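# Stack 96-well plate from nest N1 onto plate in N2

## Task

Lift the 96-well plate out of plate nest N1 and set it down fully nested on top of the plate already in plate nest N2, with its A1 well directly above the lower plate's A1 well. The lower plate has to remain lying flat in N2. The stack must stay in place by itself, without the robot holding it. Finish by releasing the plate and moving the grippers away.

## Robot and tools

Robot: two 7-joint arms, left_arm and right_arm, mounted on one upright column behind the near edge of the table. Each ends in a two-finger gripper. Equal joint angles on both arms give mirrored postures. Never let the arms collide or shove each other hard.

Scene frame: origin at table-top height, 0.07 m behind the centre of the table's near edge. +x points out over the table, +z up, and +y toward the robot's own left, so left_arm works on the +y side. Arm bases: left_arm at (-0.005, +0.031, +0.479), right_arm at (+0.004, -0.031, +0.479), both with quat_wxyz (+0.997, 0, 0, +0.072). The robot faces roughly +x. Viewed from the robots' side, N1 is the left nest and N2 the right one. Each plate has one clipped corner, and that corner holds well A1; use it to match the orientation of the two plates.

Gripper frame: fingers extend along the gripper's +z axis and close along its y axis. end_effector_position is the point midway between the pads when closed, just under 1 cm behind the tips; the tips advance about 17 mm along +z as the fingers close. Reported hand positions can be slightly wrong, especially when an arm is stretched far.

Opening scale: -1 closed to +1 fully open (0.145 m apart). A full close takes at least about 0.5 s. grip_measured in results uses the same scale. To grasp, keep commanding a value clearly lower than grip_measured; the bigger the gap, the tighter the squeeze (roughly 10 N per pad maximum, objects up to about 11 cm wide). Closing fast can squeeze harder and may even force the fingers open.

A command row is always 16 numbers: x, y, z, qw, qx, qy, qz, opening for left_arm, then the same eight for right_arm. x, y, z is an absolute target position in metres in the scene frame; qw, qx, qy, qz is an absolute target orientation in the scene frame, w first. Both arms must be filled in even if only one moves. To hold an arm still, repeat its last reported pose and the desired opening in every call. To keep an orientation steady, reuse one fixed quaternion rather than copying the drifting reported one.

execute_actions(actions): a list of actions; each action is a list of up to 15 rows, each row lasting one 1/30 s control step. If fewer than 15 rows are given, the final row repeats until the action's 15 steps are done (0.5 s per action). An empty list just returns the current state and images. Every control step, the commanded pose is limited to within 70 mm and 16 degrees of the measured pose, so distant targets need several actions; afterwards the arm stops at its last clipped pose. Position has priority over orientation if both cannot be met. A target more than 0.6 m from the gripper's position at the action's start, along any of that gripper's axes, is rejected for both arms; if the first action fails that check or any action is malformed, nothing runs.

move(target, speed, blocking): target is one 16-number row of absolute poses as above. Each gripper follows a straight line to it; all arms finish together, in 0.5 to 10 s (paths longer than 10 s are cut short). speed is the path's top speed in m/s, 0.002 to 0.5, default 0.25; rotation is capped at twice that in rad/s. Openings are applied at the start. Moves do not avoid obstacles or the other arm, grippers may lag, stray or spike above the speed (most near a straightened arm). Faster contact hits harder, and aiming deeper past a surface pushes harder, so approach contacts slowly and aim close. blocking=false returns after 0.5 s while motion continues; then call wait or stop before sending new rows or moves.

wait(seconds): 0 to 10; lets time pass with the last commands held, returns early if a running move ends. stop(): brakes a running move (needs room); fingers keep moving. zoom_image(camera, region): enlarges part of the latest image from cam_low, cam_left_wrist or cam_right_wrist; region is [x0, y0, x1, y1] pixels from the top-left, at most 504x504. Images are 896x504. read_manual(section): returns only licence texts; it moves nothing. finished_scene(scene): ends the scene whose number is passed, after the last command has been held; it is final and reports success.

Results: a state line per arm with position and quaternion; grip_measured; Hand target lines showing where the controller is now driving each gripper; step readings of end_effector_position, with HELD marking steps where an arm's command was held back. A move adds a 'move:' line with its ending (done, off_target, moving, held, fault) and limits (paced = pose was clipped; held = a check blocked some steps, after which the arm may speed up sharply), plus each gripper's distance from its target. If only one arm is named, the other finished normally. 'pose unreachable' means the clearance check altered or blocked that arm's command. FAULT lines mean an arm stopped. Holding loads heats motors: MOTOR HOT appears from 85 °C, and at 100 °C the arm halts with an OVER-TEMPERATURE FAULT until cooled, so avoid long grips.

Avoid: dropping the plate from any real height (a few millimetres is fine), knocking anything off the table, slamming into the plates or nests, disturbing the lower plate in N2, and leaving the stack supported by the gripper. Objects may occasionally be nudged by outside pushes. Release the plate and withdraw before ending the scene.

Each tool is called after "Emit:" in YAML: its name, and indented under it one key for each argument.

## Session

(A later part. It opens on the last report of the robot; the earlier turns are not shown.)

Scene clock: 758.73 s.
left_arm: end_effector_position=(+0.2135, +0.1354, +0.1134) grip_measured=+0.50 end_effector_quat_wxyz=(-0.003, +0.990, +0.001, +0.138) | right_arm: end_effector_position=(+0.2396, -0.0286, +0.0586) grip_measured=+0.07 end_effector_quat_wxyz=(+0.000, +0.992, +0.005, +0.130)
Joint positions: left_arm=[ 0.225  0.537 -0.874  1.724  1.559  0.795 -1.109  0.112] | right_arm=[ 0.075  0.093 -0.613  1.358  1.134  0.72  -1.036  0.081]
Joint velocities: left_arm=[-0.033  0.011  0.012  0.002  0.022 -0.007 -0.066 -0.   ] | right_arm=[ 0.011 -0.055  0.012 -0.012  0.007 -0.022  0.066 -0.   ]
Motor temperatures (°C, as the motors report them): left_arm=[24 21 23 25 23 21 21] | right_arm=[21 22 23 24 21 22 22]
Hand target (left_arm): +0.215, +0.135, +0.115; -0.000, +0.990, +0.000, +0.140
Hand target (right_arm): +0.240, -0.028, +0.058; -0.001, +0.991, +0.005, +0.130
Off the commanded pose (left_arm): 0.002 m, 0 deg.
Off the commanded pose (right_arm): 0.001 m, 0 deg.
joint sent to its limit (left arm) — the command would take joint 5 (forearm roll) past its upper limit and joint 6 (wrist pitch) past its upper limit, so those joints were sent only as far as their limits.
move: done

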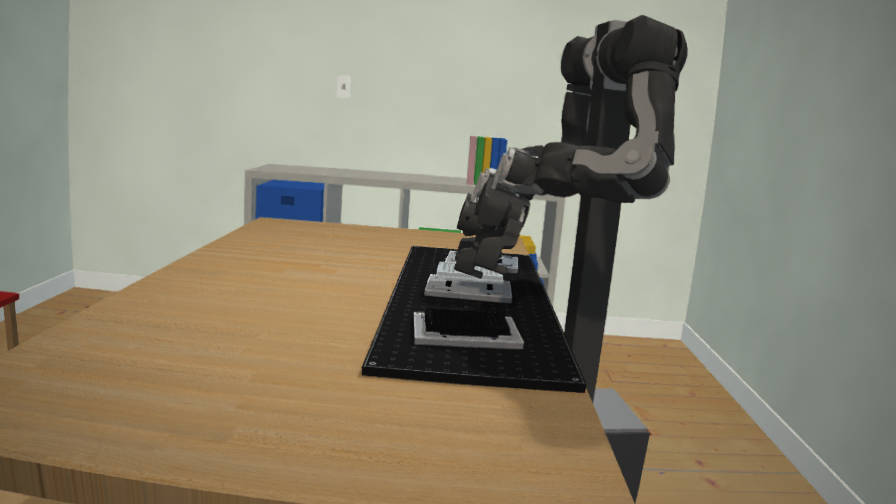

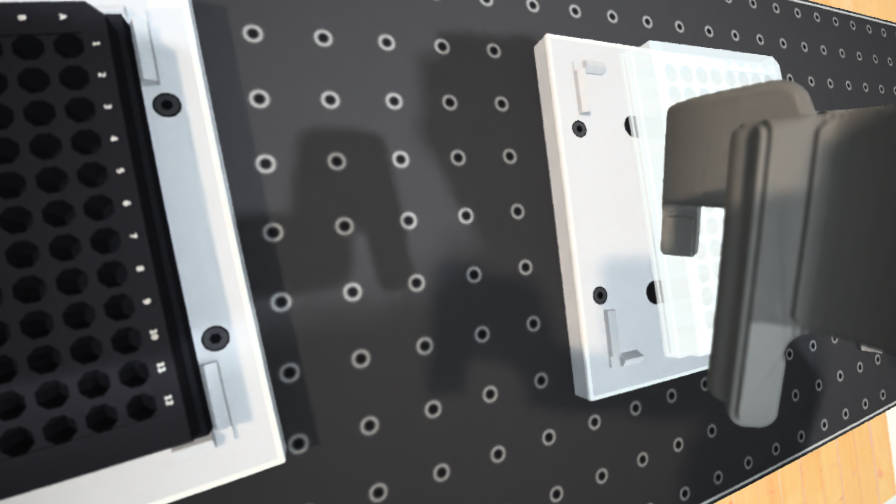

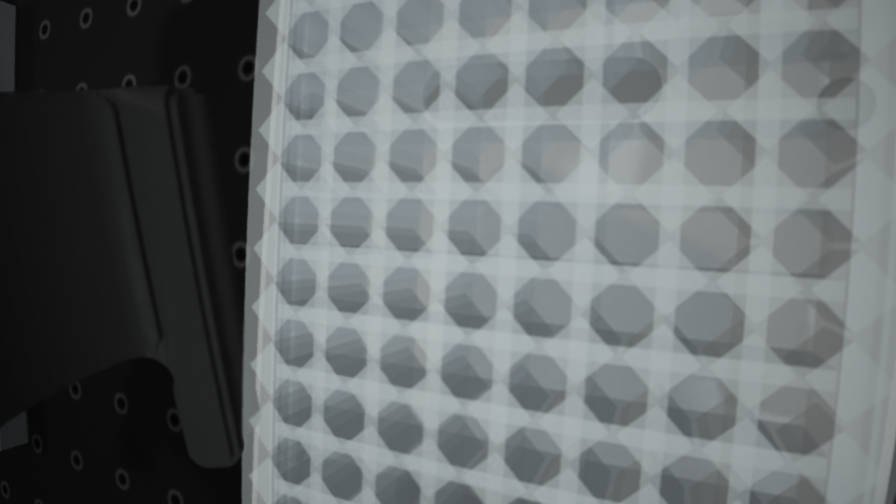

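Emit:
move:
  target: [0.215,0.135,0.115,0,0.990,0,0.139,0.5,0.240,-0.0250,0.050,-0.0006,0.9914,0.0043,0.1305,-0.25]
  speed: 0.01

Emit:
zoom_image:
  camera: "cam_left_wrist"
  region: [520, 20, 800, 410]

Scene clock: 848.83 s.
left_arm: end_effector_position=(+0.2135, +0.1354, +0.1134) grip_measured=+0.50 end_effector_quat_wxyz=(-0.003, +0.990, +0.001, +0.138) | right_arm: end_effector_position=(+0.2399, -0.0262, +0.0504) grip_measured=+0.07 end_effector_quat_wxyz=(+0.001, +0.991, +0.004, +0.130)
Joint positions: left_arm=[ 0.225  0.537 -0.874  1.724  1.559  0.795 -1.109  0.112] | right_arm=[ 0.091  0.086 -0.633  1.303  1.119  0.688 -1.001  0.081]
Joint velocities: left_arm=[ 0.099  0.055 -0.007  0.012 -0.007 -0.007  0.007 -0.   ] | right_arm=[ 0.011  0.055  0.002  0.007 -0.051  0.007  0.022 -0.   ]
Motor temperatures (°C, as the motors report them): left_arm=[24 21 23 26 23 21 21] | right_arm=[22 22 22 25 21 22 22]
Hand target (left_arm): +0.215, +0.135, +0.115; -0.000, +0.990, +0.000, +0.140
Hand target (right_arm): +0.240, -0.025, +0.050; -0.001, +0.991, +0.004, +0.131
Off the commanded pose (left_arm): 0.002 m, 0 deg.
Off the commanded pose (right_arm): 0.001 m, 0 deg.
joint sent to its limit (left arm) — the command would take joint 5 (forearm roll) past its upper limit and joint 6 (wrist pitch) past its upper limit, so those joints were sent only as far as their limits.
move: done

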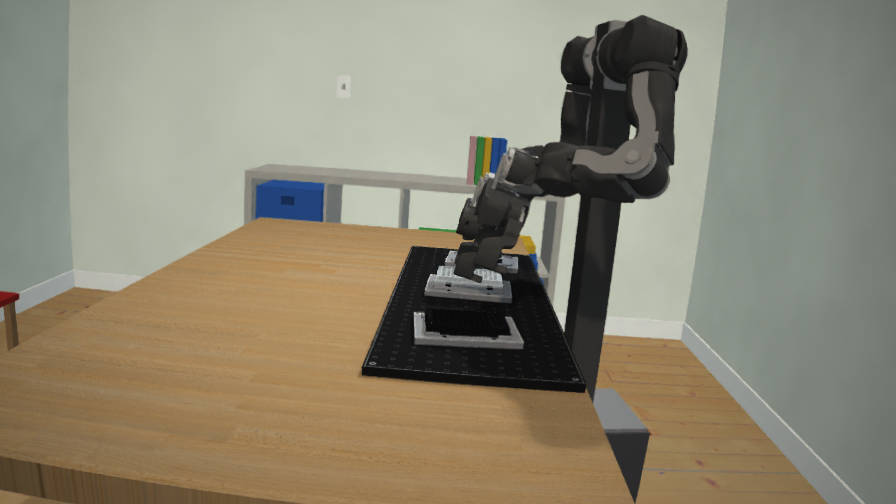

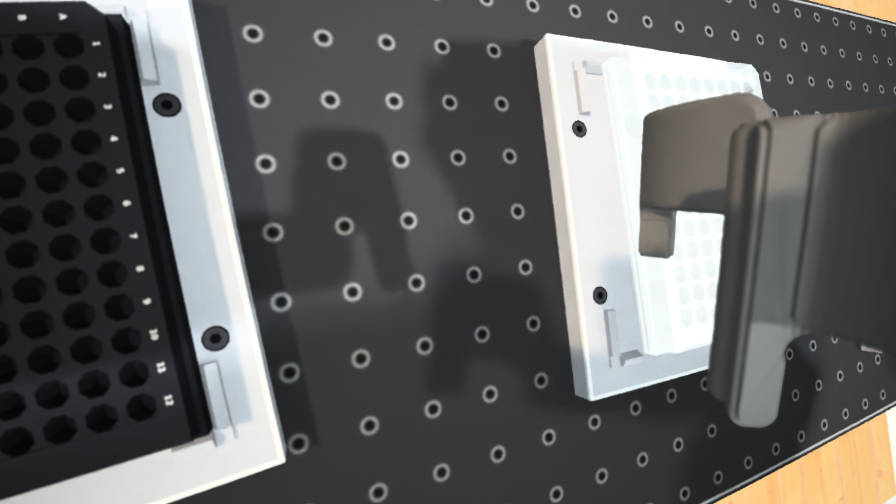

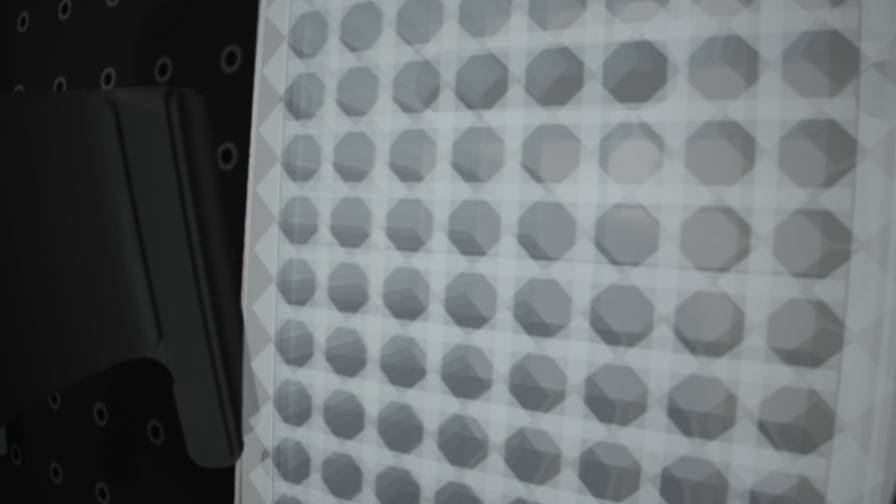

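Region (520, 20, 800, 410) of cam_left_wrist's 896x504 image, scaled by 1.292, with more detail than that image has; it fills the left 362 columns of this view, and the rest is white.

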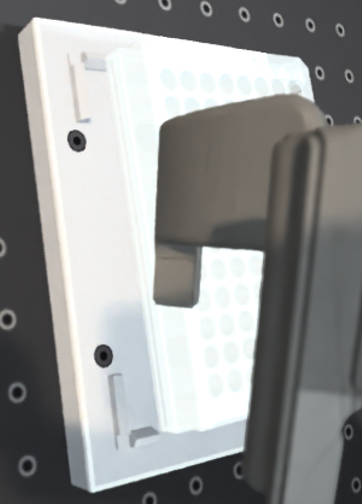

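Emit:
move:
  target: [0.215,0.135,0.115,0,0.990,0,0.139,0.5,0.240,-0.0250,0.0465,-0.0006,0.9914,0.0043,0.1305,-0.25]
  speed: 0.005

Emit:
zoom_image:
  camera: "cam_left_wrist"
  region: [520, 20, 800, 410]

Scene clock: 864.87 s.
left_arm: end_effector_position=(+0.2135, +0.1354, +0.1134) grip_measured=+0.50 end_effector_quat_wxyz=(-0.003, +0.990, +0.001, +0.138) | right_arm: end_effector_position=(+0.2400, -0.0262, +0.0470) grip_measured=+0.07 end_effector_quat_wxyz=(+0.001, +0.991, +0.004, +0.130)
Joint positions: left_arm=[ 0.225  0.537 -0.874  1.724  1.559  0.795 -1.109  0.112] | right_arm=[ 0.097  0.086 -0.64   1.282  1.113  0.675 -0.986  0.081]
Joint velocities: left_arm=[ 0.099 -0.011 -0.002 -0.007 -0.037 -0.007  0.081 -0.   ] | right_arm=[-0.055  0.011 -0.027 -0.002  0.007  0.022 -0.022 -0.   ]
Motor temperatures (°C, as the motors report them): left_arm=[24 21 23 26 23 21 21] | right_arm=[22 22 22 25 21 22 22]
Hand target (left_arm): +0.215, +0.135, +0.115; -0.000, +0.990, +0.000, +0.140
Hand target (right_arm): +0.240, -0.025, +0.047; -0.001, +0.991, +0.004, +0.131
Off the commanded pose (left_arm): 0.002 m, 0 deg.
Off the commanded pose (right_arm): 0.001 m, 0 deg.
joint sent to its limit (left arm) — the command would take joint 5 (forearm roll) past its upper limit and joint 6 (wrist pitch) past its upper limit, so those joints were sent only as far as their limits.
move: done

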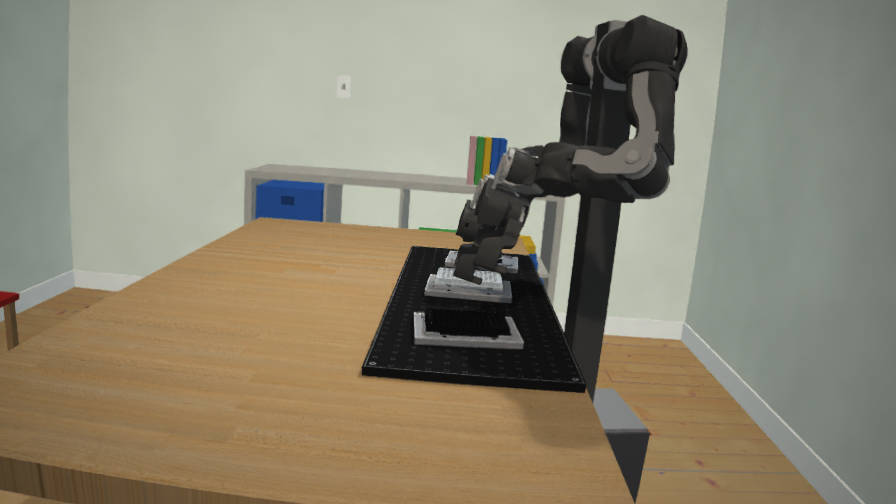

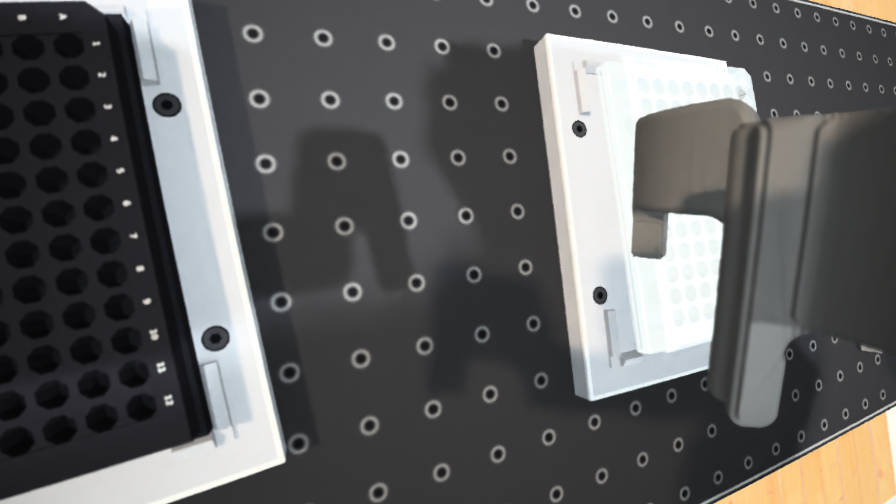

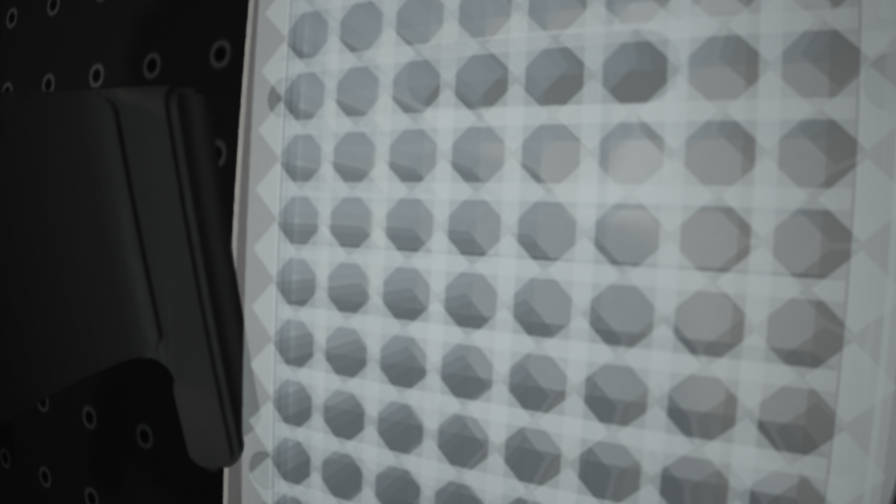

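Region (520, 20, 800, 410) of cam_left_wrist's 896x504 image, scaled by 1.292, with more detail than that image has; it fills the left 362 columns of this view, and the rest is white.

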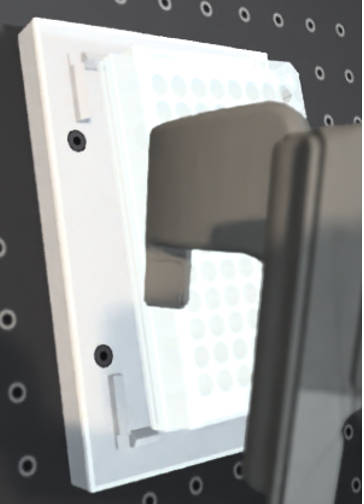

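Emit:
move:
  target: [0.215,0.135,0.115,0,0.990,0,0.139,0.5,0.2412,-0.0220,0.0470,-0.0006,0.9914,0.0043,0.1305,-0.25]
  speed: 0.004

Emit:
zoom_image:
  camera: "cam_left_wrist"
  region: [520, 20, 800, 410]

Scene clock: 909.23 s.
left_arm: end_effector_position=(+0.2135, +0.1354, +0.1134) grip_measured=+0.50 end_effector_quat_wxyz=(-0.003, +0.990, +0.001, +0.138) | right_arm: end_effector_position=(+0.2411, -0.0225, +0.0474) grip_measured=+0.07 end_effector_quat_wxyz=(-0.001, +0.991, +0.004, +0.130)
Joint positions: left_arm=[ 0.225  0.537 -0.874  1.724  1.559  0.795 -1.109  0.112] | right_arm=[ 0.104  0.074 -0.64   1.272  1.11   0.675 -0.986  0.081]
Joint velocities: left_arm=[ 0.033 -0.055  0.007  0.012 -0.022 -0.037  0.022 -0.   ] | right_arm=[ 0.077  0.033 -0.002 -0.012 -0.051 -0.007  0.022  0.   ]
Motor temperatures (°C, as the motors report them): left_arm=[24 21 23 26 23 21 21] | right_arm=[22 22 22 25 21 22 22]
Hand target (left_arm): +0.215, +0.135, +0.115; -0.000, +0.990, +0.000, +0.140
Hand target (right_arm): +0.241, -0.022, +0.047; -0.001, +0.991, +0.004, +0.131
Off the commanded pose (left_arm): 0.002 m, 0 deg.
Off the commanded pose (right_arm): 0.001 m, 0 deg.
joint sent to its limit (left arm) — the command would take joint 5 (forearm roll) past its upper limit and joint 6 (wrist pitch) past its upper limit, so those joints were sent only as far as their limits.
move: done

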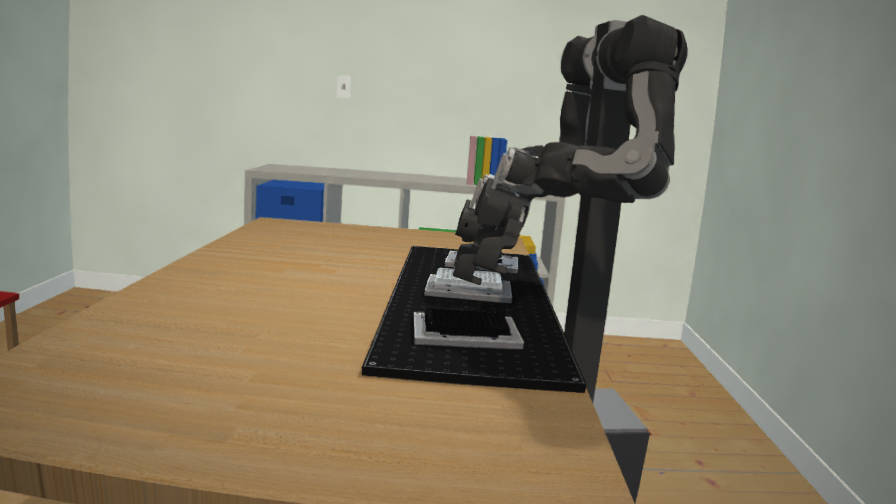

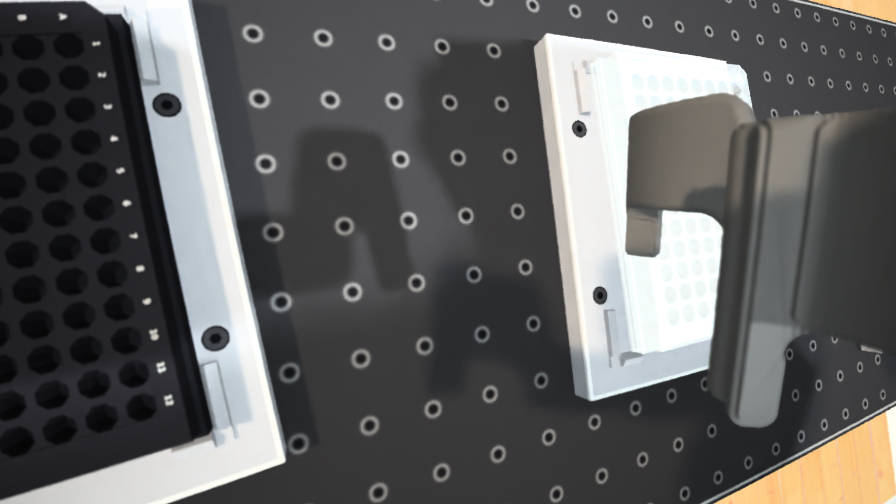

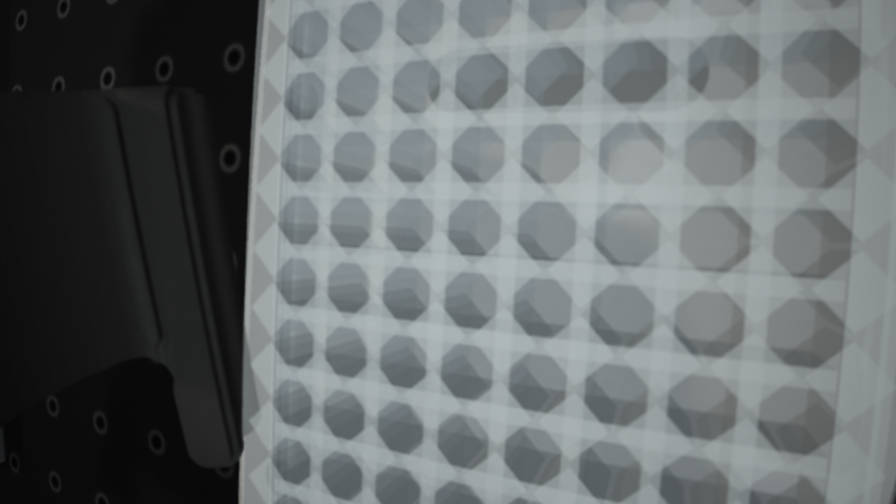

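Region (520, 20, 800, 410) of cam_left_wrist's 896x504 image, scaled by 1.292, with more detail than that image has; it fills the left 362 columns of this view, and the rest is white.

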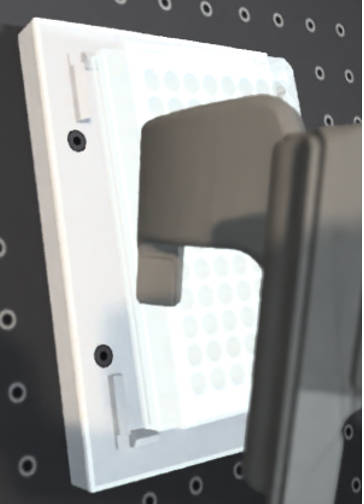

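Emit:
execute_actions:
  actions: []

Scene clock: 938.30 s.
left_arm: end_effector_position=(+0.2135, +0.1354, +0.1134) grip_measured=+0.50 end_effector_quat_wxyz=(-0.003, +0.990, +0.001, +0.138) | right_arm: end_effector_position=(+0.2411, -0.0225, +0.0474) grip_measured=+0.07 end_effector_quat_wxyz=(-0.001, +0.991, +0.004, +0.130)
Joint positions: left_arm=[ 0.225  0.537 -0.874  1.724  1.559  0.795 -1.109  0.112] | right_arm=[ 0.104  0.074 -0.64   1.272  1.11   0.675 -0.986  0.081]
Joint velocities: left_arm=[-0.077 -0.011  0.002  0.002 -0.007 -0.037 -0.051 -0.   ] | right_arm=[-0.077  0.011 -0.017  0.007  0.066  0.081 -0.007 -0.   ]
Motor temperatures (°C, as the motors report them): left_arm=[24 21 23 26 23 21 21] | right_arm=[22 22 22 25 21 22 22]
Hand target (left_arm): +0.215, +0.135, +0.115; -0.000, +0.990, +0.000, +0.140
Hand target (right_arm): +0.241, -0.022, +0.047; -0.001, +0.991, +0.004, +0.131
Off the commanded pose (left_arm): 0.002 m, 0 deg.
Off the commanded pose (right_arm): 0.001 m, 0 deg.

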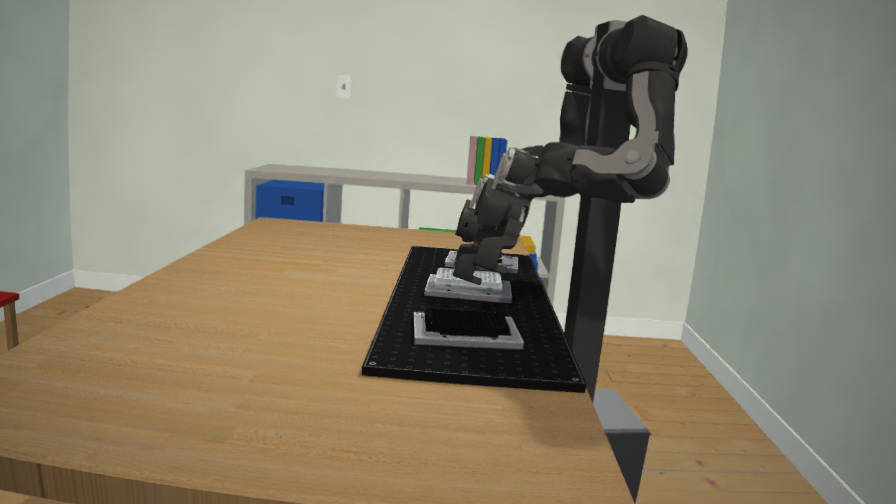

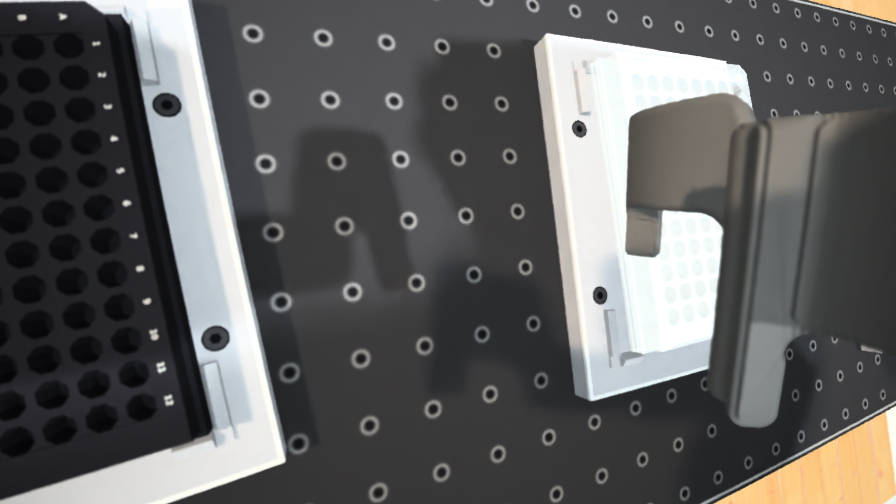

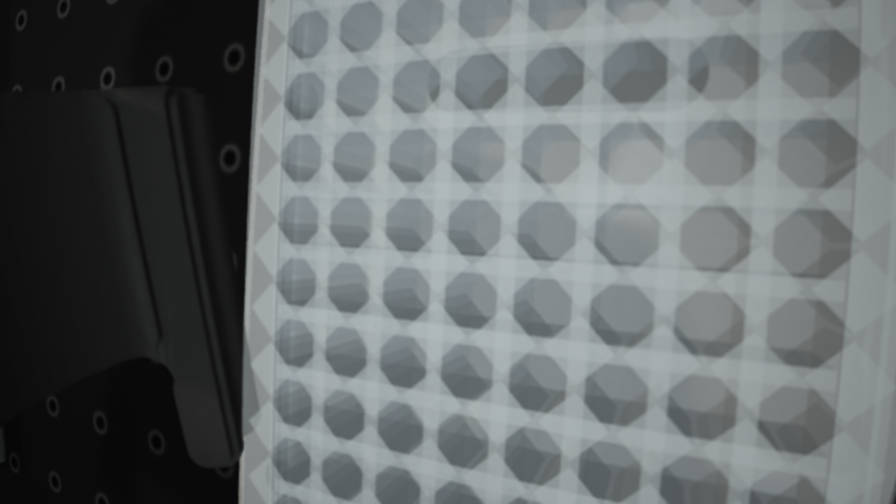

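Emit:
move:
  target: [0.215,0.135,0.115,0,0.990,0,0.139,0.5,0.2412,-0.0220,0.0445,-0.0006,0.9914,0.0043,0.1305,-0.25]
  speed: 0.004

Emit:
zoom_image:
  camera: "cam_left_wrist"
  region: [520, 20, 800, 410]

Scene clock: 954.10 s.
left_arm: end_effector_position=(+0.2135, +0.1354, +0.1134) grip_measured=+0.50 end_effector_quat_wxyz=(-0.003, +0.990, +0.001, +0.138) | right_arm: end_effector_position=(+0.2412, -0.0231, +0.0452) grip_measured=+0.07 end_effector_quat_wxyz=(+0.002, +0.991, +0.004, +0.130)
Joint positions: left_arm=[ 0.225  0.537 -0.874  1.724  1.559  0.795 -1.109  0.112] | right_arm=[ 0.108  0.073 -0.644  1.258  1.106  0.669 -0.98   0.081]
Joint velocities: left_arm=[-0.055 -0.077 -0.012 -0.002 -0.022  0.007 -0.081 -0.   ] | right_arm=[ 0.011 -0.077 -0.002 -0.012 -0.007 -0.022 -0.022  0.   ]
Motor temperatures (°C, as the motors report them): left_arm=[24 21 23 26 23 21 21] | right_arm=[22 22 22 25 21 22 22]
Hand target (left_arm): +0.215, +0.135, +0.115; -0.000, +0.990, +0.000, +0.140
Hand target (right_arm): +0.241, -0.022, +0.045; -0.001, +0.991, +0.004, +0.131
Off the commanded pose (left_arm): 0.002 m, 0 deg.
Off the commanded pose (right_arm): 0.001 m, 0 deg.
joint sent to its limit (left arm) — the command would take joint 5 (forearm roll) past its upper limit and joint 6 (wrist pitch) past its upper limit, so those joints were sent only as far as their limits.
move: done

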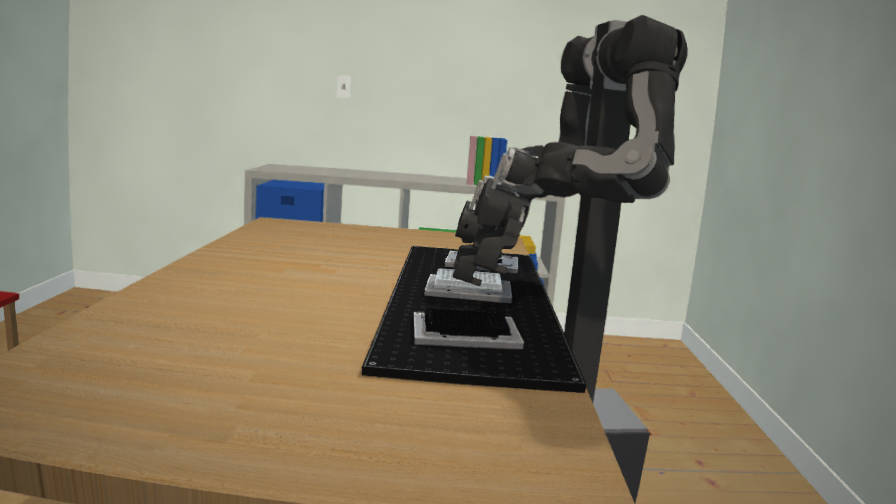

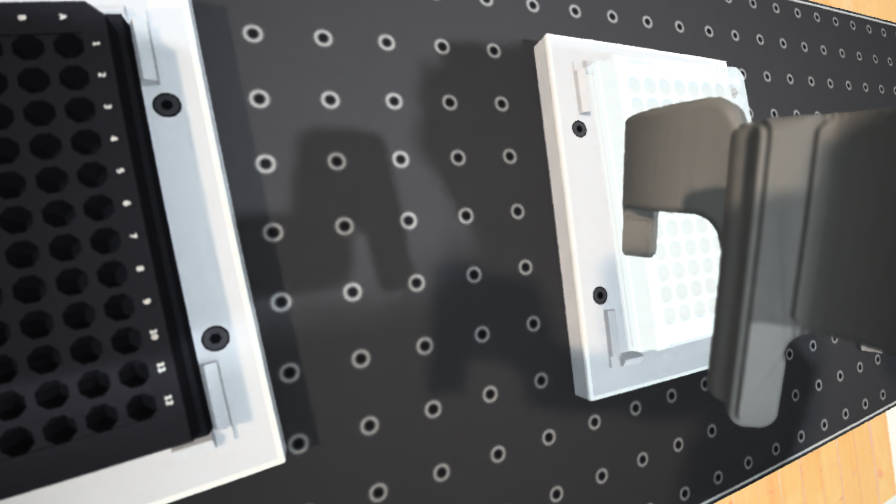

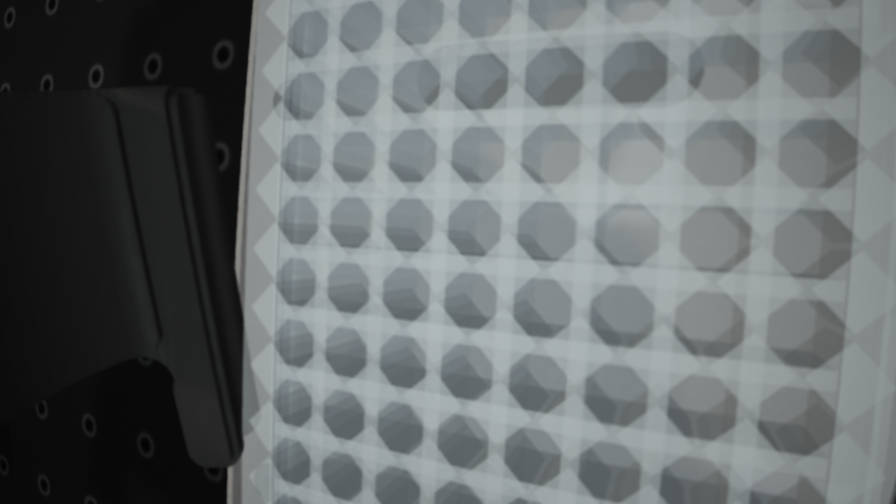

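Region (520, 20, 800, 410) of cam_left_wrist's 896x504 image, scaled by 1.292, with more detail than that image has; it fills the left 362 columns of this view, and the rest is white.

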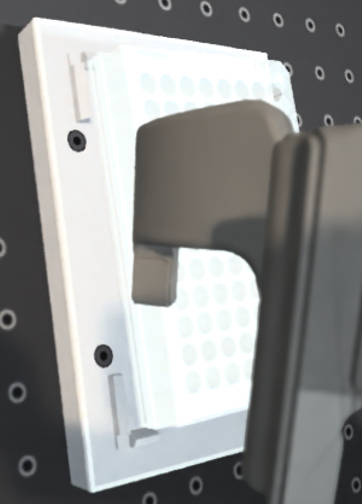

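Emit:
move:
  target: [0.215,0.135,0.115,0,0.990,0,0.139,0.5,0.2412,-0.0220,0.0420,-0.0006,0.9914,0.0043,0.1305,-0.25]
  speed: 0.004

Emit:
zoom_image:
  camera: "cam_left_wrist"
  region: [520, 20, 800, 410]

Scene clock: 960.83 s.
left_arm: end_effector_position=(+0.2135, +0.1354, +0.1134) grip_measured=+0.50 end_effector_quat_wxyz=(-0.003, +0.990, +0.001, +0.138) | right_arm: end_effector_position=(+0.2415, -0.0231, +0.0440) grip_measured=+0.07 end_effector_quat_wxyz=(+0.004, +0.991, +0.006, +0.130)
Joint positions: left_arm=[ 0.225  0.537 -0.874  1.724  1.559  0.795 -1.109  0.112] | right_arm=[ 0.114  0.073 -0.651  1.247  1.105  0.664 -0.979  0.081]
Joint velocities: left_arm=[-0.055  0.077 -0.002 -0.022  0.066  0.037 -0.022 -0.   ] | right_arm=[-0.121 -0.055 -0.032  0.022 -0.037 -0.022 -0.037 -0.   ]
Motor temperatures (°C, as the motors report them): left_arm=[24 21 23 26 23 21 21] | right_arm=[22 21 22 25 21 22 22]
Hand target (left_arm): +0.215, +0.135, +0.115; -0.000, +0.990, +0.000, +0.140
Hand target (right_arm): +0.241, -0.022, +0.042; -0.000, +0.991, +0.004, +0.130
Off the commanded pose (left_arm): 0.002 m, 0 deg.
Off the commanded pose (right_arm): 0.002 m, 1 deg.
joint sent to its limit (left arm) — the command would take joint 5 (forearm roll) past its upper limit and joint 6 (wrist pitch) past its upper limit, so those joints were sent only as far as their limits.
move: done

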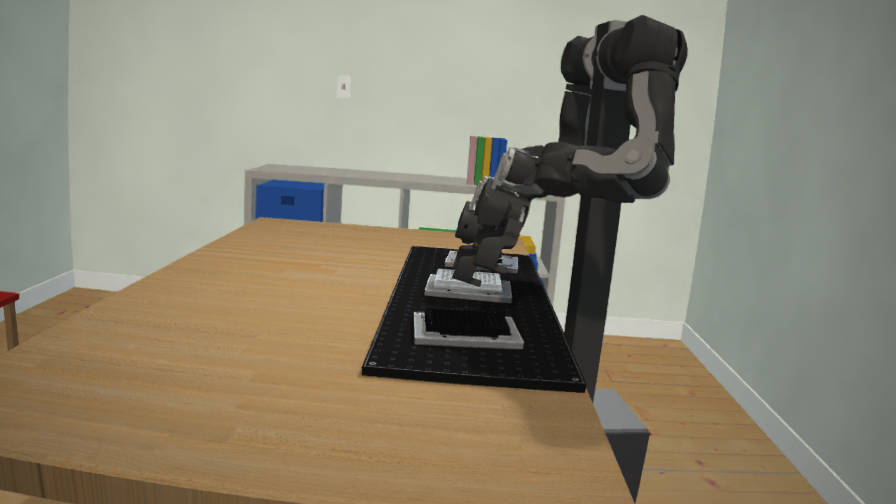

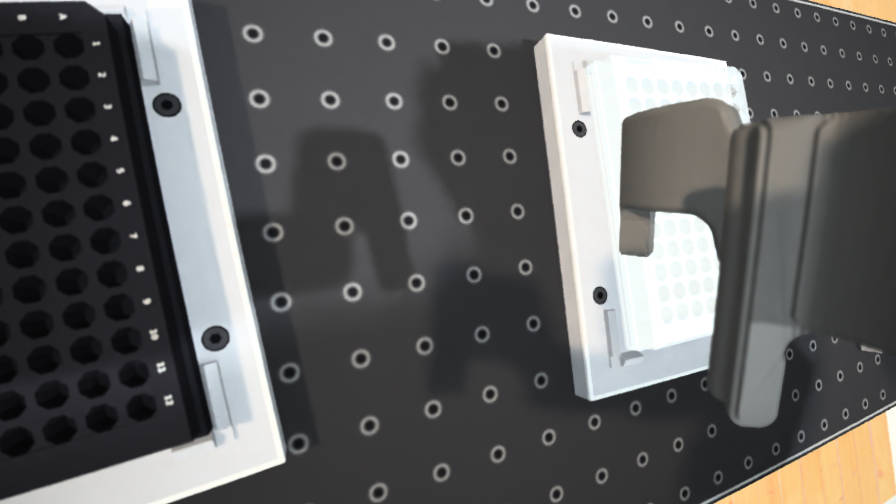

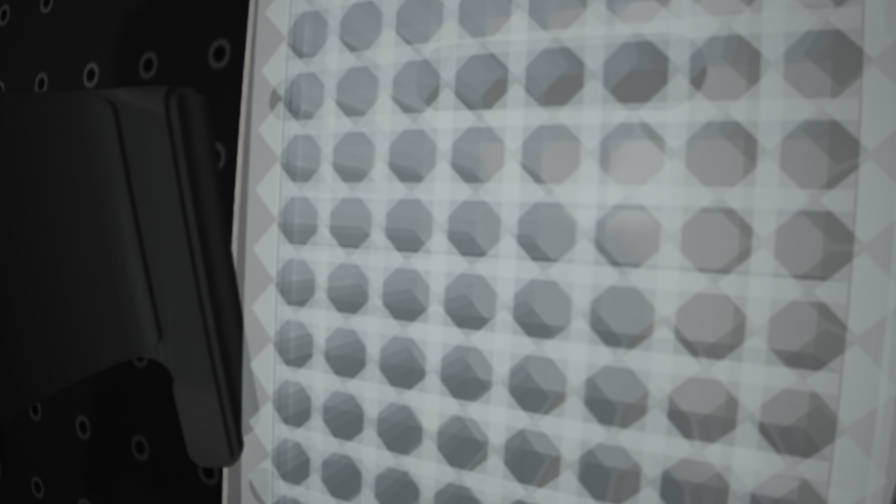

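Region (520, 20, 800, 410) of cam_left_wrist's 896x504 image, scaled by 1.292, with more detail than that image has; it fills the left 362 columns of this view, and the rest is white.

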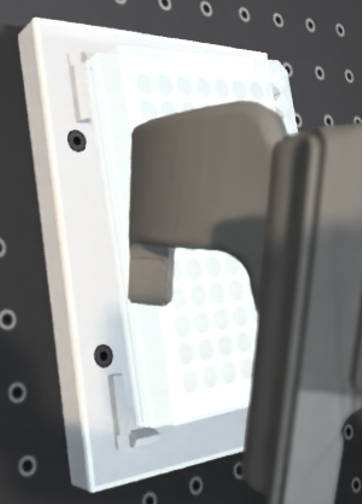

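Emit:
zoom_image:
  camera: "cam_right_wrist"
  region: [180, 0, 480, 300]

Emit:
zoom_image:
  camera: "cam_low"
  region: [400, 230, 560, 320]

Region (180, 0, 480, 300) of cam_right_wrist's 896x504 image, scaled by 1.680, with more detail than that image has.

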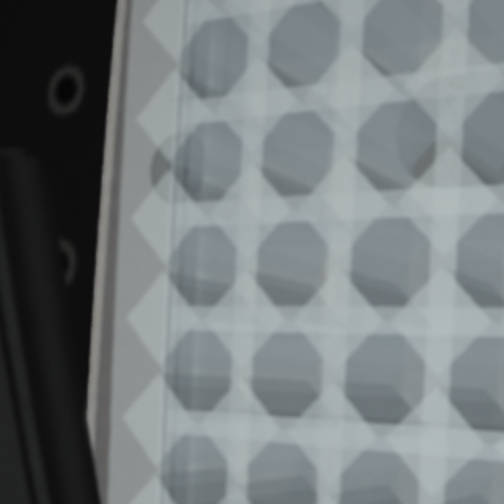

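Region (400, 230, 560, 320) of cam_low's 896x504 image, scaled by 3.150, with more detail than that image has; it fills the top 284 rows of this view, and the rest is white.

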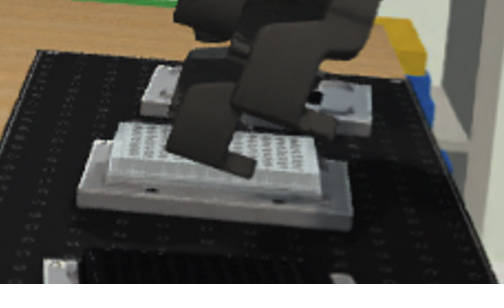

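Emit:
execute_actions:
  actions:
    - [[0.215,0.135,0.115,0,0.990,0,0.139,0.5,0.2412,-0.0225,0.0428,-0.0006,0.9914,0.0043,0.1305,-0.25],[0.215,0.135,0.115,0,0.990,0,0.139,0.5,0.2412,-0.0225,0.0430,-0.0006,0.9914,0.0043,0.1305,-0.25],[0.215,0.135,0.115,0,0.990,0,0.139,0.5,0.2412,-0.0225,0.0432,-0.0006,0.9914,0.0043,0.1305,-0.22],[0.215,0.135,0.115,0,0.990,0,0.139,0.5,0.2412,-0.0225,0.0432,-0.0006,0.9914,0.0043,0.1305,-0.19],[0.215,0.135,0.115,0,0.990,0,0.139,0.5,0.2412,-0.0225,0.0432,-0.0006,0.9914,0.0043,0.1305,-0.16],[0.215,0.135,0.115,0,0.990,0,0.139,0.5,0.2412,-0.0225,0.0432,-0.0006,0.9914,0.0043,0.1305,-0.13],[0.215,0.135,0.115,0,0.990,0,0.139,0.5,0.2412,-0.0225,0.0432,-0.0006,0.9914,0.0043,0.1305,-0.10],[0.215,0.135,0.115,0,0.990,0,0.139,0.5,0.2412,-0.0225,0.0432,-0.0006,0.9914,0.0043,0.1305,-0.07],[0.215,0.135,0.115,0,0.990,0,0.139,0.5,0.2412,-0.0225,0.0432,-0.0006,0.9914,0.0043,0.1305,-0.04],[0.215,0.135,0.115,0,0.990,0,0.139,0.5,0.2412,-0.0225,0.0432,-0.0006,0.9914,0.0043,0.1305,-0.01],[0.215,0.135,0.115,0,0.990,0,0.139,0.5,0.2412,-0.0225,0.0432,-0.0006,0.9914,0.0043,0.1305,0.02],[0.215,0.135,0.115,0,0.990,0,0.139,0.5,0.2412,-0.0225,0.0432,-0.0006,0.9914,0.0043,0.1305,0.04],[0.215,0.135,0.115,0,0.990,0,0.139,0.5,0.2412,-0.0225,0.0432,-0.0006,0.9914,0.0043,0.1305,0.06],[0.215,0.135,0.115,0,0.990,0,0.139,0.5,0.2412,-0.0225,0.0432,-0.0006,0.9914,0.0043,0.1305,0.08],[0.215,0.135,0.115,0,0.990,0,0.139,0.5,0.2412,-0.0225,0.0432,-0.0006,0.9914,0.0043,0.1305,0.10]]
    - [[0.215,0.135,0.115,0,0.990,0,0.139,0.5,0.2412,-0.0225,0.0432,-0.0006,0.9914,0.0043,0.1305,0.13],[0.215,0.135,0.115,0,0.990,0,0.139,0.5,0.2412,-0.0225,0.0432,-0.0006,0.9914,0.0043,0.1305,0.16],[0.215,0.135,0.115,0,0.990,0,0.139,0.5,0.2412,-0.0225,0.0432,-0.0006,0.9914,0.0043,0.1305,0.20],[0.215,0.135,0.115,0,0.990,0,0.139,0.5,0.2412,-0.0225,0.0432,-0.0006,0.9914,0.0043,0.1305,0.24],[0.215,0.135,0.115,0,0.990,0,0.139,0.5,0.2412,-0.0225,0.0432,-0.0006,0.9914,0.0043,0.1305,0.28],[0.215,0.135,0.115,0,0.990,0,0.139,0.5,0.2412,-0.0225,0.0432,-0.0006,0.9914,0.0043,0.1305,0.32],[0.215,0.135,0.115,0,0.990,0,0.139,0.5,0.2412,-0.0225,0.0432,-0.0006,0.9914,0.0043,0.1305,0.36],[0.215,0.135,0.115,0,0.990,0,0.139,0.5,0.2412,-0.0225,0.0432,-0.0006,0.9914,0.0043,0.1305,0.40],[0.215,0.135,0.115,0,0.990,0,0.139,0.5,0.2412,-0.0225,0.0432,-0.0006,0.9914,0.0043,0.1305,0.45],[0.215,0.135,0.115,0,0.990,0,0.139,0.5,0.2412,-0.0225,0.0432,-0.0006,0.9914,0.0043,0.1305,0.5]]

Scene clock: 1003.93 s.
left_arm: end_effector_position=(+0.2135, +0.1354, +0.1134) grip_measured=+0.50 end_effector_quat_wxyz=(-0.003, +0.990, +0.001, +0.138) | right_arm: end_effector_position=(+0.2418, -0.0221, +0.0442) grip_measured=+0.50 end_effector_quat_wxyz=(+0.001, +0.991, +0.005, +0.131)
Joint positions: left_arm=[ 0.225  0.537 -0.874  1.724  1.559  0.795 -1.109  0.112] | right_arm=[ 0.114  0.073 -0.651  1.248  1.105  0.662 -0.972  0.112]
Joint velocities: left_arm=[ 0.055  0.099  0.012 -0.007 -0.007  0.037 -0.007 -0.   ] | right_arm=[-0.011 -0.055 -0.002 -0.002  0.037 -0.022  0.037 -0.   ]
Motor temperatures (°C, as the motors report them): left_arm=[24 21 23 26 23 21 21] | right_arm=[22 21 22 24 21 22 22]
Hand target (left_arm): +0.215, +0.135, +0.115; -0.000, +0.990, +0.000, +0.140
Hand target (right_arm): +0.241, -0.023, +0.043; -0.000, +0.991, +0.004, +0.131
Off the commanded pose (left_arm): 0.002 m, 0 deg.
Off the commanded pose (right_arm): 0.001 m, 0 deg.
joint sent to its limit (left arm) — the command would take joint 5 (forearm roll) past its upper limit and joint 6 (wrist pitch) past its upper limit, so those joints were sent only as far as their limits.
Step readings (end_effector_position; steps 1 to 15: 1st action; 16 to 30: 2nd action):
0: left_arm (+0.2135, +0.1354, +0.1134) | right_arm (+0.2415, -0.0231, +0.0440)
1: left_arm (+0.2135, +0.1354, +0.1134) | right_arm (+0.2415, -0.0231, +0.0440)
2: left_arm (+0.2135, +0.1354, +0.1134) | right_arm (+0.2415, -0.0230, +0.0441)
4: left_arm (+0.2135, +0.1354, +0.1134) | right_arm (+0.2416, -0.0230, +0.0442)
8: left_arm (+0.2135, +0.1354, +0.1134) | right_arm (+0.2416, -0.0230, +0.0442)
15: left_arm (+0.2135, +0.1354, +0.1134) | right_arm (+0.2417, -0.0226, +0.0442)
16: left_arm (+0.2135, +0.1354, +0.1134) | right_arm (+0.2418, -0.0225, +0.0442)
17: left_arm (+0.2135, +0.1354, +0.1134) | right_arm (+0.2418, -0.0223, +0.0442)
19: left_arm (+0.2135, +0.1354, +0.1134) | right_arm (+0.2418, -0.0221, +0.0442)
23: left_arm (+0.2135, +0.1354, +0.1134) | right_arm (+0.2418, -0.0221, +0.0442)
30: end_effector_position above

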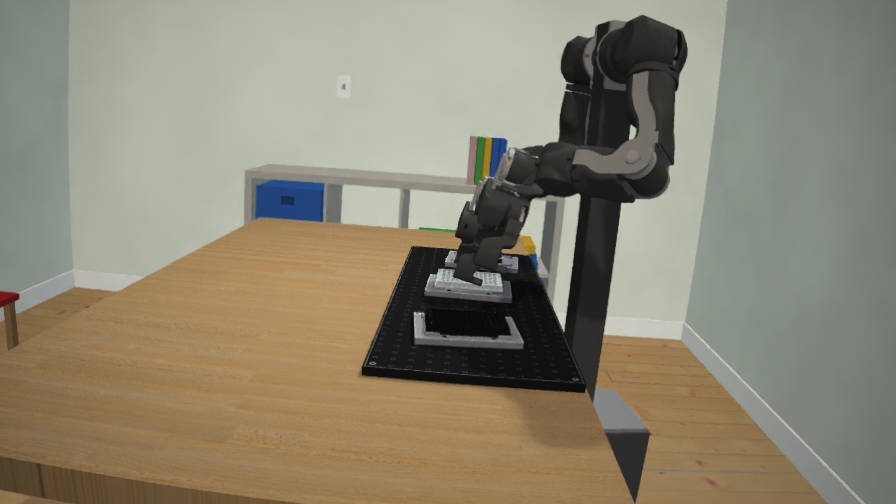

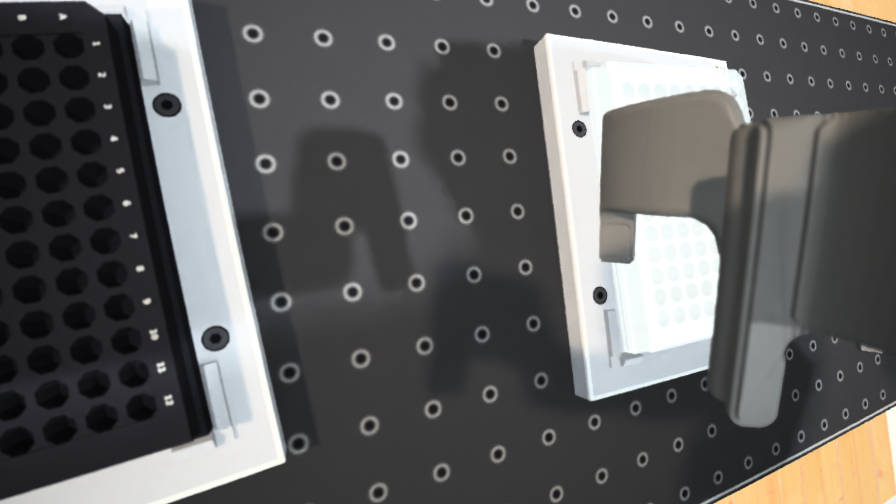

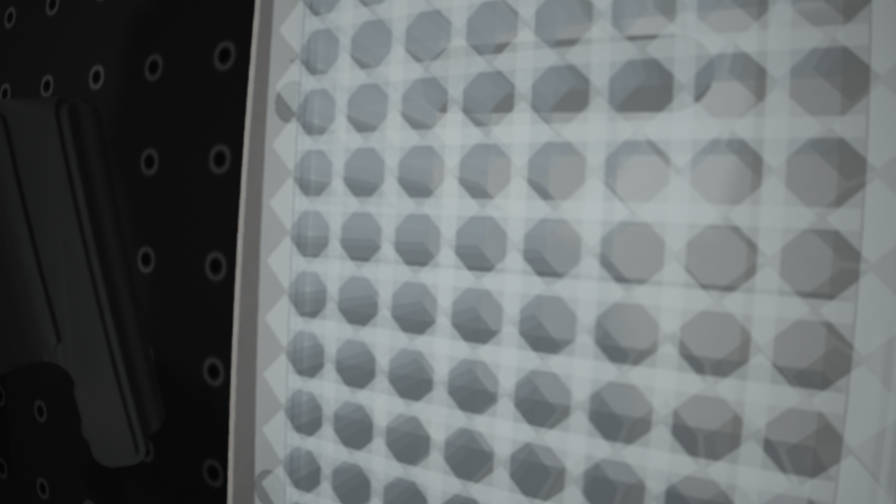

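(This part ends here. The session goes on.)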